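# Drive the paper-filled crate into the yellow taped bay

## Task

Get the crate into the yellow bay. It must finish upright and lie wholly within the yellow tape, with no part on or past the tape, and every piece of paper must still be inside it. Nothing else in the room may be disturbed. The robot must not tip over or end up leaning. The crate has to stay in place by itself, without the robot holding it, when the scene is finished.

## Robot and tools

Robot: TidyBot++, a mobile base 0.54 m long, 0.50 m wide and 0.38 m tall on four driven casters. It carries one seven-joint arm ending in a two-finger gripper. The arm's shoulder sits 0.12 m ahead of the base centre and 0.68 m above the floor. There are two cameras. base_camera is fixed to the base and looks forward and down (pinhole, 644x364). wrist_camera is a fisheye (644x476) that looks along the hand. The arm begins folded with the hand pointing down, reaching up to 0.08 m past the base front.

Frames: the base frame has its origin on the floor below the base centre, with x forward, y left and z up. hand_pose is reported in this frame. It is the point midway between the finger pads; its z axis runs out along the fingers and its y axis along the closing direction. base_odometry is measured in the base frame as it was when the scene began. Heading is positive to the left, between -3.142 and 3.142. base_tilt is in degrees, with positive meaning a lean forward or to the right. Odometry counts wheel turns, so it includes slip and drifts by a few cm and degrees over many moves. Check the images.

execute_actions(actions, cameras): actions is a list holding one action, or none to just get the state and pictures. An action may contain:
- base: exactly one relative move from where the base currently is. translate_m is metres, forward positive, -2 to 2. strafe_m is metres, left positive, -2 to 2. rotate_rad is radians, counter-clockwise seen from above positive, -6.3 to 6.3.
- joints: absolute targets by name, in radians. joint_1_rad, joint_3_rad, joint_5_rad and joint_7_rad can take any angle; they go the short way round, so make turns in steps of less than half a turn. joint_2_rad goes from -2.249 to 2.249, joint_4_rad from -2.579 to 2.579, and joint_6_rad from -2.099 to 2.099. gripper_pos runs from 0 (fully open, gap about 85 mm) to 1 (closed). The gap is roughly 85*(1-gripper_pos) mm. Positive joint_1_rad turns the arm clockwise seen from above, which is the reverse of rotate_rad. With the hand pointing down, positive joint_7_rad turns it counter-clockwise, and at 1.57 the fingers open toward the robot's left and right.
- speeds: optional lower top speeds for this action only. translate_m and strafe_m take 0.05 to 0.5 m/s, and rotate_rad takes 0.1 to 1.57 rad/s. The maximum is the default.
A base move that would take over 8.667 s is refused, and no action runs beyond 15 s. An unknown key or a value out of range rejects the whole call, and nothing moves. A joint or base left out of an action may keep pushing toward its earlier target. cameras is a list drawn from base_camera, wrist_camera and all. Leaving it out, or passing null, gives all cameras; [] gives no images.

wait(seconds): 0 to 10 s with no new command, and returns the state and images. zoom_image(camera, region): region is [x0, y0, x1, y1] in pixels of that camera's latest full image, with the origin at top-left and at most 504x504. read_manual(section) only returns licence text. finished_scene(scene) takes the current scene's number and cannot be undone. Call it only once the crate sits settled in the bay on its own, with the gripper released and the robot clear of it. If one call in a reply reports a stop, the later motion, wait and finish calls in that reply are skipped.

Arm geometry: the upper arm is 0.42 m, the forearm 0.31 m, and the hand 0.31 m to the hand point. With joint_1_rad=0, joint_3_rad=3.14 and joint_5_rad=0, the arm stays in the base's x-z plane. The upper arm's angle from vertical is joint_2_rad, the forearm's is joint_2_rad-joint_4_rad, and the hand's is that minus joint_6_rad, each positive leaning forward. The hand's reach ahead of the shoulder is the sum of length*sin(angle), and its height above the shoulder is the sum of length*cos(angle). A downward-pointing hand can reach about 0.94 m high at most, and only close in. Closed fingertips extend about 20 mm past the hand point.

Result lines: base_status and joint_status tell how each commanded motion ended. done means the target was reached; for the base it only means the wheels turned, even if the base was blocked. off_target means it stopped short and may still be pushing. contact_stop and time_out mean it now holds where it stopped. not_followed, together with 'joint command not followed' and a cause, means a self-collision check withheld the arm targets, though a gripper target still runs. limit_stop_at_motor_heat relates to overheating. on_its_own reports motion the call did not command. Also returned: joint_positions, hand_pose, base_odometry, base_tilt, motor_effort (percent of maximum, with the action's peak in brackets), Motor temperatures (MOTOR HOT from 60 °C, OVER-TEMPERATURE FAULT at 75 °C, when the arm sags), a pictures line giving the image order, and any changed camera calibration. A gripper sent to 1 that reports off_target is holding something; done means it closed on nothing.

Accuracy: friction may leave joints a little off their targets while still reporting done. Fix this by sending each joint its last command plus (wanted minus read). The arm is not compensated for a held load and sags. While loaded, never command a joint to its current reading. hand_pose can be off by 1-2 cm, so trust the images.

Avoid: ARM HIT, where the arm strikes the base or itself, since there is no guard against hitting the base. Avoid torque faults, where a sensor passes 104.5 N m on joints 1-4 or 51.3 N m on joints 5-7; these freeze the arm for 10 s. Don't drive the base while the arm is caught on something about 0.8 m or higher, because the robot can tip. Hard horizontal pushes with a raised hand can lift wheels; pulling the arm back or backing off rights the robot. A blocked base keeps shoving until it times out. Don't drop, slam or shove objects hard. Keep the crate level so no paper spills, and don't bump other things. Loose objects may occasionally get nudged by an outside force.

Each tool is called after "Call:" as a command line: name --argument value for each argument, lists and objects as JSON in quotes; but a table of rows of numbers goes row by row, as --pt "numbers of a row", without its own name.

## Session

Call:
execute_actions --actions '[]'

Scene clock: 0.00 s.
Motor temperatures (°C, as the motors report them): [37 34 34 37 48 48 50]
base_odometry: x=+0.000 y=+0.000 heading=+0.000 (m, m, rad; odometry frame)
base_tilt: forward=-0.3 right=-0.7 (deg)
base_status: not commanded
joint_positions: joint_1_rad=+0.053 joint_2_rad=-0.336 joint_3_rad=+3.092 joint_4_rad=-2.512 joint_5_rad=+0.012 joint_6_rad=-0.914 joint_7_rad=+1.575 gripper_pos=+0.000
joint_status: not commanded
motor_effort: joint_1_rad=+0 joint_2_rad=-4 joint_3_rad=-1 joint_4_rad=+18 joint_5_rad=-1 joint_6_rad=+1 joint_7_rad=+1 (%)
hand_pose: x=+0.2544 y=-0.0038 z=+0.5891 quat_wxyz=(+0.013, +1.000, +0.003, +0.026) (m; base frame)
pictures: base_camera, wrist_camera
camera_calibration (this result's frames):
wrist_camera: T_world_to_cam=[[-0.0376673, -0.998293, 0.0446412, -0.0203447], [-0.996261, 0.0340399, -0.0794035, 0.361476], [0.0777484, -0.0474652, -0.995842, 0.702167], [0, 0, 0, 1]] pos_world=[0.304766, 0.000713918, 0.728858]
Images, in order (width x height): base_camera 644x364, wrist_camera 644x476.

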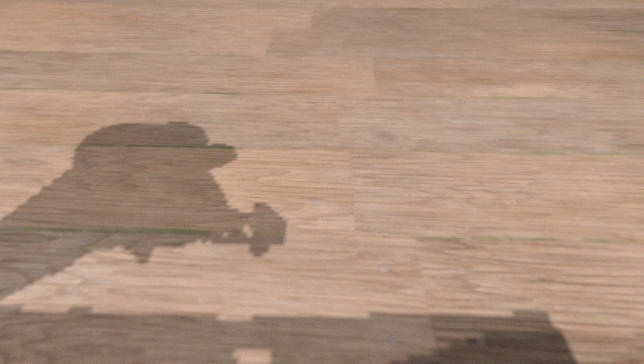

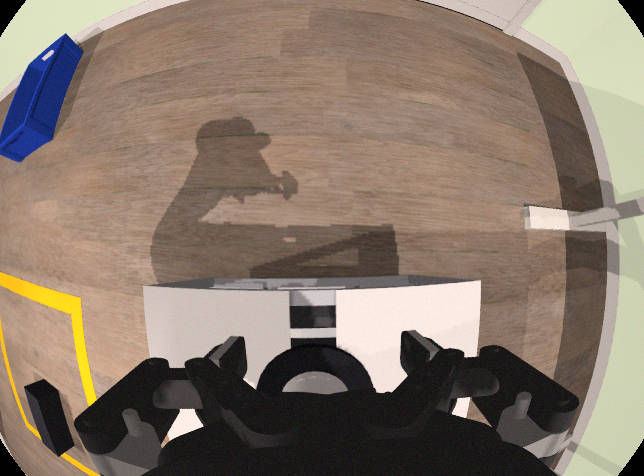

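Call:
execute_actions --actions '[{"joints":{"joint_1_rad":-1.57,"joint_2_rad":-0.1,"joint_3_rad":3.14,"joint_4_rad":-1.6,"joint_6_rad":-1.1}}]' --cameras '["wrist_camera"]'

Scene clock: 9.03 s.
Motor temperatures (°C, as the motors report them): [37 34 34 37 48 48 50]
base_odometry: x=+0.000 y=+0.000 heading=+0.000 (m, m, rad; odometry frame)
base_tilt: forward=-0.3 right=-0.7 (deg)
base_status: not commanded
joint_positions: joint_1_rad=-1.557 joint_2_rad=-0.115 joint_3_rad=+3.121 joint_4_rad=-1.612 joint_5_rad=+0.012 joint_6_rad=-1.066 joint_7_rad=+1.575 gripper_pos=+0.000
joint_status: all done
motor_effort: joint_1_rad=+0(1) joint_2_rad=-17(18) joint_3_rad=-1(0) joint_4_rad=+20(20) joint_5_rad=-1(0) joint_6_rad=+4(5) joint_7_rad=+0(0) (%)
hand_pose: x=+0.1174 y=+0.4350 z=+0.8623 quat_wxyz=(-0.197, +0.673, +0.682, +0.206) (m; base frame)
pictures: wrist_camera
camera_calibration (this result's frames):
wrist_camera: T_world_to_cam=[[0.999265, -0.0367837, 0.010752, -0.110433], [-0.024126, -0.821805, -0.569258, 0.912291], [0.0297755, 0.56858, -0.822089, 0.593483], [0, 0, 0, 1]] pos_world=[0.11469, 0.408221, 1.00841]
Images, in order (width x height): wrist_camera 644x476.

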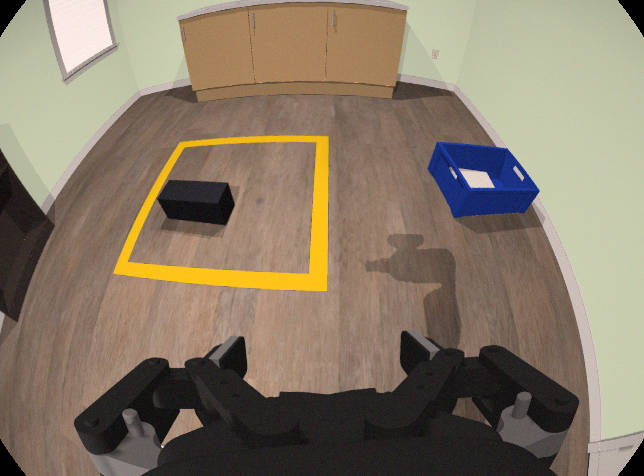

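Call:
execute_actions --actions '[{"base":{"strafe_m":1.42},"joints":{"joint_1_rad":0}}]' --cameras '[]'

Call:
execute_actions --actions '[{"base":{"translate_m":0.27},"joints":{"joint_2_rad":1.0,"joint_4_rad":-1.646,"joint_6_rad":-0.486,"joint_7_rad":0.0}}]'

Scene clock: 22.30 s.
Motor temperatures (°C, as the motors report them): [37 34 34 37 48 48 50]
base_odometry: x=+0.000 y=+1.420 heading=+0.000 (m, m, rad; odometry frame)
base_tilt: forward=-0.3 right=-0.8 (deg)
base_status: done
joint_positions: joint_1_rad=-0.012 joint_2_rad=-0.107 joint_3_rad=+3.128 joint_4_rad=-1.611 joint_5_rad=+0.012 joint_6_rad=-1.070 joint_7_rad=+1.575 gripper_pos=+0.000
joint_status: all done
motor_effort: joint_1_rad=+0(2) joint_2_rad=-17(19) joint_3_rad=-1(0) joint_4_rad=+21(21) joint_5_rad=-1(0) joint_6_rad=+4(5) joint_7_rad=+0(1) (%)
hand_pose: x=+0.5547 y=+0.0094 z=+0.8582 quat_wxyz=(+0.003, +0.960, +0.015, +0.279) (m; base frame)
pictures: none
No camera images: the call's "cameras" was empty. Leave "cameras" out to get every camera's image.

Scene clock: 24.73 s.
Motor temperatures (°C, as the motors report them): [37 34 34 37 48 48 50]
base_odometry: x=+0.271 y=+1.420 heading=+0.000 (m, m, rad; odometry frame)
base_tilt: forward=-0.3 right=-0.8 (deg)
base_status: done
joint_positions: joint_1_rad=-0.012 joint_2_rad=+0.999 joint_3_rad=+3.128 joint_4_rad=-1.634 joint_5_rad=+0.012 joint_6_rad=-0.519 joint_7_rad=+0.023 gripper_pos=+0.000
joint_status: all done
motor_effort: joint_1_rad=-1(1) joint_2_rad=-42(44) joint_3_rad=-2(2) joint_4_rad=+9(22) joint_5_rad=-1(1) joint_6_rad=+0(5) joint_7_rad=+0(1) (%)
hand_pose: x=+0.6223 y=+0.0132 z=+0.3239 quat_wxyz=(+0.002, +0.726, -0.688, -0.006) (m; base frame)
pictures: base_camera, wrist_camera
camera_calibration (this result's frames):
wrist_camera: T_world_to_cam=[[-0.999448, -0.011617, 0.0311312, 0.612219], [-0.0123025, 0.999684, -0.0219166, 0.062647], [-0.0308668, -0.0222875, -0.999275, 0.478633], [0, 0, 0, 1]] pos_world=[0.627426, -0.0448475, 0.4606]
Images, in order (width x height): base_camera 644x364, wrist_camera 644x476.

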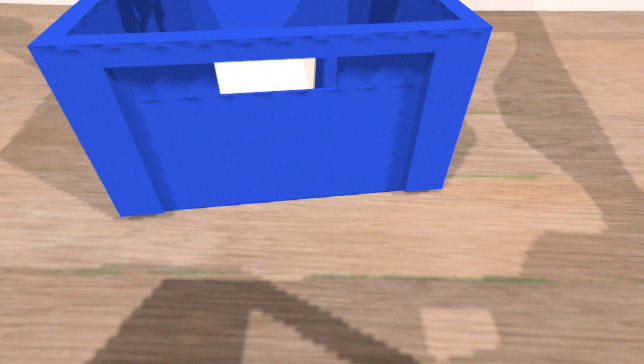

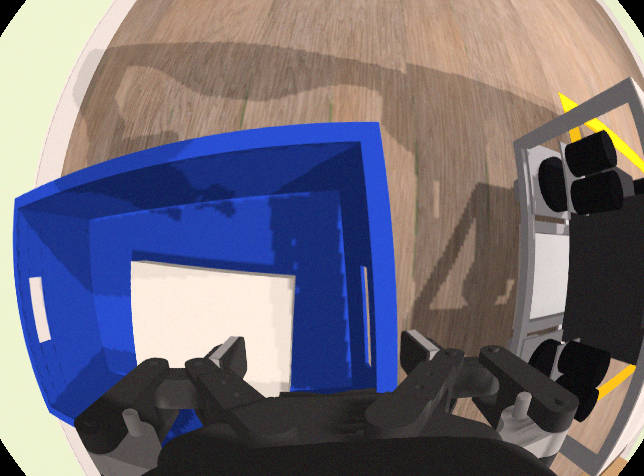

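Call:
execute_actions --actions '[{"base":{"translate_m":-0.065},"joints":{"joint_1_rad":-0.07,"joint_7_rad":0.06}}]' --cameras '[]'

Call:
execute_actions --actions '[{"joints":{"joint_2_rad":1.265,"joint_4_rad":-1.544,"joint_6_rad":-0.31}}]' --cameras '[]'

Call:
execute_actions --actions '[{"joints":{"gripper_pos":1}}]' --cameras '["base_camera"]'

Call:
execute_actions --actions '[{"base":{"strafe_m":0.25},"speeds":{"strafe_m":0.12},"joints":{"joint_1_rad":0.0,"joint_7_rad":-0.2}}]' --cameras '["base_camera"]'

Call:
execute_actions --actions '[{"base":{"translate_m":-0.5},"speeds":{"translate_m":0.15}}]'

Scene clock: 35.77 s.
Motor temperatures (°C, as the motors report them): [37 34 34 37 48 48 50]
base_odometry: x=+0.205 y=+1.420 heading=+0.000 (m, m, rad; odometry frame)
base_tilt: forward=-0.3 right=-0.8 (deg)
base_status: done
joint_positions: joint_1_rad=-0.066 joint_2_rad=+0.999 joint_3_rad=+3.130 joint_4_rad=-1.643 joint_5_rad=+0.012 joint_6_rad=-0.516 joint_7_rad=+0.034 gripper_pos=+0.000
joint_status: all done
motor_effort: joint_1_rad=+0(2) joint_2_rad=-42(43) joint_3_rad=-2(4) joint_4_rad=+8(10) joint_5_rad=-1(1) joint_6_rad=+0(1) joint_7_rad=+0(1) (%)
hand_pose: x=+0.6172 y=+0.0392 z=+0.3227 quat_wxyz=(+0.004, +0.747, -0.664, -0.007) (m; base frame)
pictures: none
No camera images: the call's "cameras" was empty. Leave "cameras" out to get every camera's image.

Scene clock: 37.40 s.
Motor temperatures (°C, as the motors report them): [37 34 34 37 48 48 50]
base_odometry: x=+0.205 y=+1.420 heading=+0.000 (m, m, rad; odometry frame)
base_tilt: forward=-0.3 right=-0.7 (deg)
base_status: not commanded
joint_positions: joint_1_rad=-0.066 joint_2_rad=+1.269 joint_3_rad=+3.130 joint_4_rad=-1.557 joint_5_rad=+0.012 joint_6_rad=-0.343 joint_7_rad=+0.034 gripper_pos=+0.000
joint_status: all done
motor_effort: joint_1_rad=-1(0) joint_2_rad=-44(46) joint_3_rad=-3(2) joint_4_rad=+6(9) joint_5_rad=-1(1) joint_6_rad=-1(0) joint_7_rad=+1(0) (%)
hand_pose: x=+0.6086 y=+0.0396 z=+0.1972 quat_wxyz=(+0.007, +0.747, -0.665, -0.012) (m; base frame)
pictures: none
No camera images: the call's "cameras" was empty. Leave "cameras" out to get every camera's image.

Scene clock: 38.50 s.
Motor temperatures (°C, as the motors report them): [37 34 34 37 48 48 50]
base_odometry: x=+0.206 y=+1.420 heading=+0.000 (m, m, rad; odometry frame)
base_tilt: forward=-0.3 right=-0.8 (deg)
base_status: not commanded
joint_positions: joint_1_rad=-0.066 joint_2_rad=+1.264 joint_3_rad=+3.130 joint_4_rad=-1.542 joint_5_rad=+0.012 joint_6_rad=-0.329 joint_7_rad=+0.034 gripper_pos=+0.785
joint_status: gripper_pos off_target (ended at +0.785, target +1.000)
motor_effort: joint_1_rad=+0(1) joint_2_rad=-44(44) joint_3_rad=-1(3) joint_4_rad=+6(11) joint_5_rad=+1(2) joint_6_rad=+0(5) joint_7_rad=+3(2) (%)
hand_pose: x=+0.6239 y=+0.0407 z=+0.2008 quat_wxyz=(-0.005, +0.747, -0.665, +0.000) (m; base frame)
pictures: base_camera
Images, in order (width x height): base_camera 644x364.

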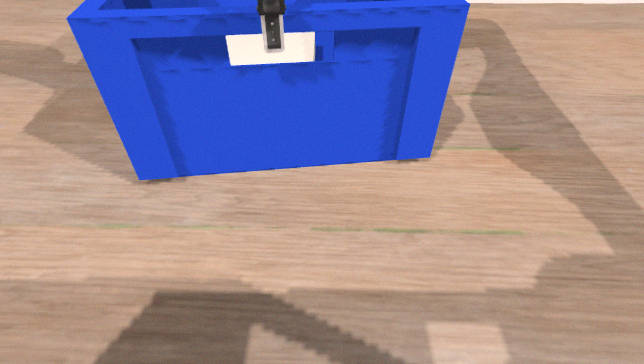

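Scene clock: 41.20 s.
Motor temperatures (°C, as the motors report them): [37 34 34 37 48 48 50]
base_odometry: x=+0.206 y=+1.670 heading=+0.000 (m, m, rad; odometry frame)
base_tilt: forward=-0.3 right=-0.7 (deg)
base_status: done
joint_positions: joint_1_rad=+0.043 joint_2_rad=+1.264 joint_3_rad=+3.178 joint_4_rad=-1.544 joint_5_rad=+0.012 joint_6_rad=-0.329 joint_7_rad=-0.209 gripper_pos=+0.785
joint_status: joint_1_rad off_target (ended at +0.043, target +0.000); the others done
motor_effort: joint_1_rad=-8(12) joint_2_rad=-45(45) joint_3_rad=-7(12) joint_4_rad=+7(8) joint_5_rad=+3(8) joint_6_rad=+1(2) joint_7_rad=+5(8) (%)
hand_pose: x=+0.6234 y=-0.0440 z=+0.2006 quat_wxyz=(+0.011, +0.612, -0.790, +0.016) (m; base frame)
pictures: base_camera
Images, in order (width x height): base_camera 644x364.

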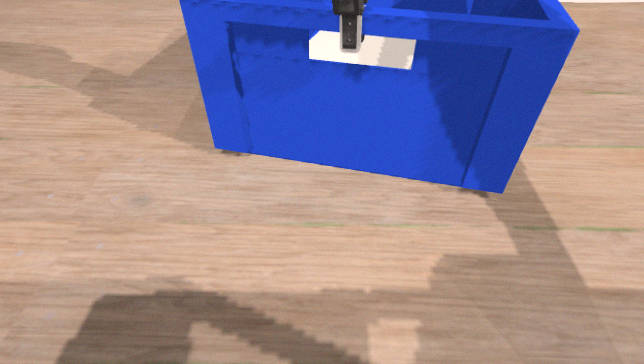

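Scene clock: 45.23 s.
Motor temperatures (°C, as the motors report them): [37 35 34 37 48 48 50]
base_odometry: x=-0.294 y=+1.670 heading=+0.000 (m, m, rad; odometry frame)
base_tilt: forward=-0.3 right=-0.7 (deg)
base_status: done
joint_positions: joint_1_rad=+0.011 joint_2_rad=+1.268 joint_3_rad=+3.161 joint_4_rad=-1.521 joint_5_rad=+0.011 joint_6_rad=-0.319 joint_7_rad=-0.209 gripper_pos=+0.785
joint_status: not commanded
motor_effort: joint_1_rad=+1(7) joint_2_rad=-45(50) joint_3_rad=-2(7) joint_4_rad=+4(7) joint_5_rad=-3(3) joint_6_rad=+0(4) joint_7_rad=-1(6) (%)
hand_pose: x=+0.6392 y=-0.0171 z=+0.2008 quat_wxyz=(-0.006, +0.627, -0.779, +0.019) (m; base frame)
pictures: base_camera, wrist_camera
camera_calibration (this result's frames):
wrist_camera: T_world_to_cam=[[-0.967059, 0.253988, -0.0169473, 0.62612], [0.254478, 0.966244, -0.0401683, -0.0770111], [0.00617298, -0.0431578, -0.999049, 0.331358], [0, 0, 0, 1]] pos_world=[0.623047, -0.0703148, 0.338561]
Images, in order (width x height): base_camera 644x364, wrist_camera 644x476.

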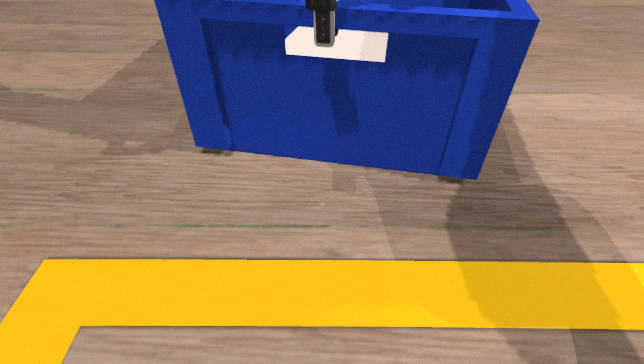

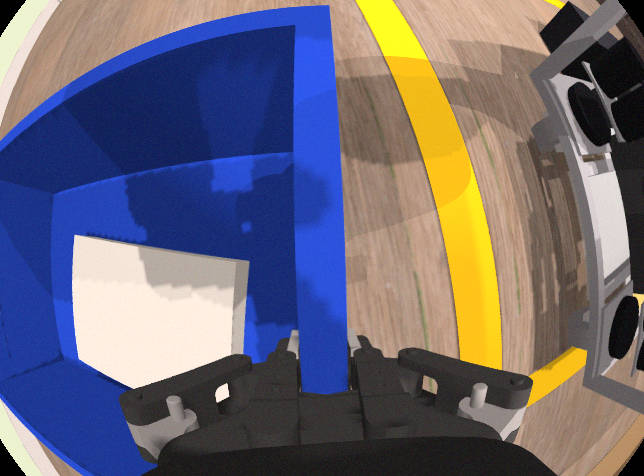

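Call:
execute_actions --actions '[{"base":{"translate_m":-0.58},"speeds":{"translate_m":0.15},"joints":{"joint_7_rad":0.0,"joint_1_rad":0.03}}]'

Scene clock: 52.90 s.
Motor temperatures (°C, as the motors report them): [37 35 34 37 48 48 50]
base_odometry: x=-0.874 y=+1.670 heading=+0.000 (m, m, rad; odometry frame)
base_tilt: forward=-0.3 right=-0.7 (deg)
base_status: done
joint_positions: joint_1_rad=+0.042 joint_2_rad=+1.269 joint_3_rad=+3.159 joint_4_rad=-1.520 joint_5_rad=+0.002 joint_6_rad=-0.317 joint_7_rad=-0.022 gripper_pos=+0.785
joint_status: all done
motor_effort: joint_1_rad=+0(6) joint_2_rad=-45(50) joint_3_rad=-2(6) joint_4_rad=+4(5) joint_5_rad=-2(4) joint_6_rad=-1(4) joint_7_rad=+0(7) (%)
hand_pose: x=+0.6398 y=-0.0313 z=+0.2008 quat_wxyz=(-0.007, +0.683, -0.730, +0.019) (m; base frame)
pictures: base_camera, wrist_camera
camera_calibration (this result's frames):
wrist_camera: T_world_to_cam=[[-0.994029, 0.107855, -0.0165216, 0.642858], [0.108463, 0.99322, -0.0418432, 0.0311915], [0.0118965, -0.0433853, -0.998988, 0.327107], [0, 0, 0, 1]] pos_world=[0.631745, -0.0861238, 0.338702]
Images, in order (width x height): base_camera 644x364, wrist_camera 644x476.

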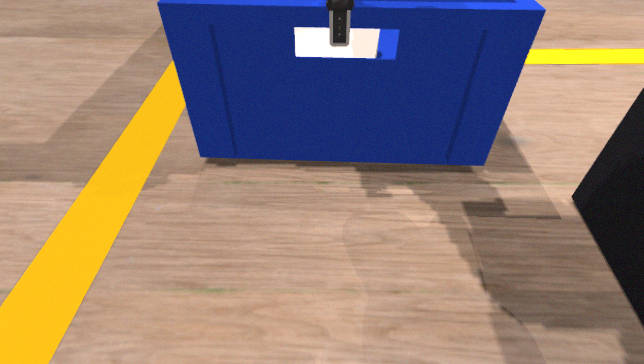

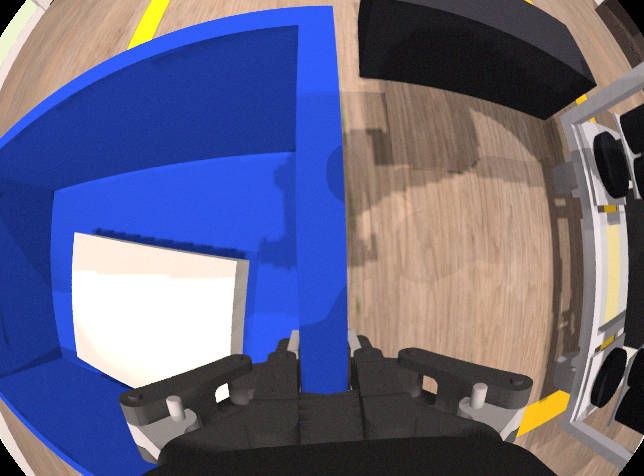

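Call:
execute_actions --actions '[{"base":{"translate_m":-0.35},"speeds":{"translate_m":0.15},"joints":{"joint_7_rad":0.05}}]' --cameras '[]'

Call:
execute_actions --actions '[{"joints":{"gripper_pos":0}}]' --cameras '[]'

Call:
execute_actions --actions '[{"joints":{"joint_2_rad":0.5,"joint_4_rad":-1.1,"joint_6_rad":-1.5,"joint_7_rad":1.57}}]'

Scene clock: 60.33 s.
Motor temperatures (°C, as the motors report them): [37 35 34 37 48 48 50]
base_odometry: x=-1.224 y=+1.670 heading=+0.000 (m, m, rad; odometry frame)
base_tilt: forward=-0.3 right=-0.7 (deg)
base_status: done
joint_positions: joint_1_rad=+0.043 joint_2_rad=+1.269 joint_3_rad=+3.159 joint_4_rad=-1.519 joint_5_rad=+0.002 joint_6_rad=-0.313 joint_7_rad=+0.026 gripper_pos=+0.785
joint_status: all done
motor_effort: joint_1_rad=+0(5) joint_2_rad=-45(51) joint_3_rad=-2(5) joint_4_rad=+4(5) joint_5_rad=-1(2) joint_6_rad=-1(4) joint_7_rad=+0(5) (%)
hand_pose: x=+0.6414 y=-0.0318 z=+0.2009 quat_wxyz=(-0.008, +0.700, -0.714, +0.021) (m; base frame)
pictures: none
No camera images: the call's "cameras" was empty. Leave "cameras" out to get every camera's image.

Scene clock: 61.43 s.
Motor temperatures (°C, as the motors report them): [37 35 34 37 48 48 50]
base_odometry: x=-1.224 y=+1.670 heading=+0.000 (m, m, rad; odometry frame)
base_tilt: forward=-0.3 right=-0.7 (deg)
base_status: not commanded
joint_positions: joint_1_rad=+0.043 joint_2_rad=+1.269 joint_3_rad=+3.158 joint_4_rad=-1.535 joint_5_rad=+0.002 joint_6_rad=-0.313 joint_7_rad=+0.026 gripper_pos=+0.000
joint_status: all done
motor_effort: joint_1_rad=-1(0) joint_2_rad=-44(48) joint_3_rad=-2(2) joint_4_rad=+6(7) joint_5_rad=-1(1) joint_6_rad=+0(2) joint_7_rad=+1(0) (%)
hand_pose: x=+0.6318 y=-0.0312 z=+0.1989 quat_wxyz=(-0.002, +0.700, -0.714, +0.015) (m; base frame)
pictures: none
No camera images: the call's "cameras" was empty. Leave "cameras" out to get every camera's image.

Scene clock: 63.80 s.
Motor temperatures (°C, as the motors report them): [37 35 34 37 48 48 50]
base_odometry: x=-1.224 y=+1.670 heading=+0.000 (m, m, rad; odometry frame)
base_tilt: forward=-0.3 right=-0.7 (deg)
base_status: not commanded
joint_positions: joint_1_rad=+0.043 joint_2_rad=+0.496 joint_3_rad=+3.158 joint_4_rad=-1.108 joint_5_rad=+0.002 joint_6_rad=-1.471 joint_7_rad=+1.548 gripper_pos=+0.000
joint_status: all done
motor_effort: joint_1_rad=+0(1) joint_2_rad=-38(49) joint_3_rad=-2(2) joint_4_rad=+18(18) joint_5_rad=-1(1) joint_6_rad=+1(1) joint_7_rad=+1(1) (%)
hand_pose: x=+0.6536 y=-0.0298 z=+0.7310 quat_wxyz=(+0.006, +0.999, -0.040, +0.034) (m; base frame)
pictures: base_camera, wrist_camera
camera_calibration (this result's frames):
wrist_camera: T_world_to_cam=[[-0.122819, -0.992083, 0.0262077, 0.0317766], [-0.988268, 0.119846, -0.0946775, 0.779783], [0.090787, -0.0375284, -0.995163, 0.802491], [0, 0, 0, 1]] pos_world=[0.701682, -0.0318124, 0.871604]
Images, in order (width x height): base_camera 644x364, wrist_camera 644x476.

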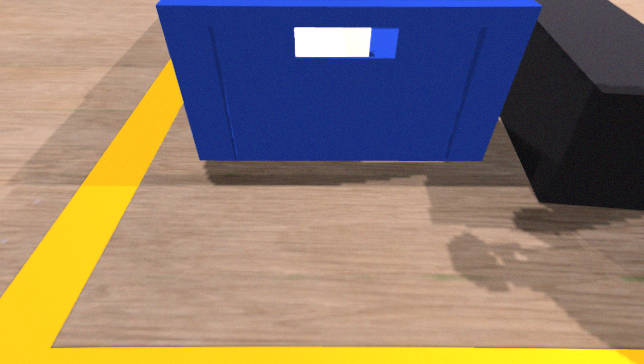

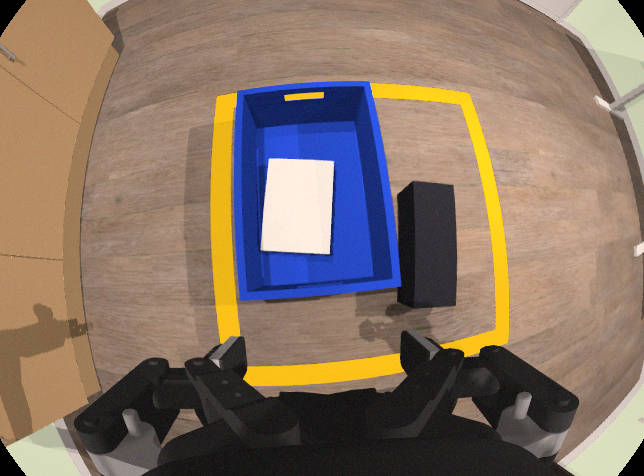

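Call:
finished_scene --scene 2

The scene is finished: the task was done.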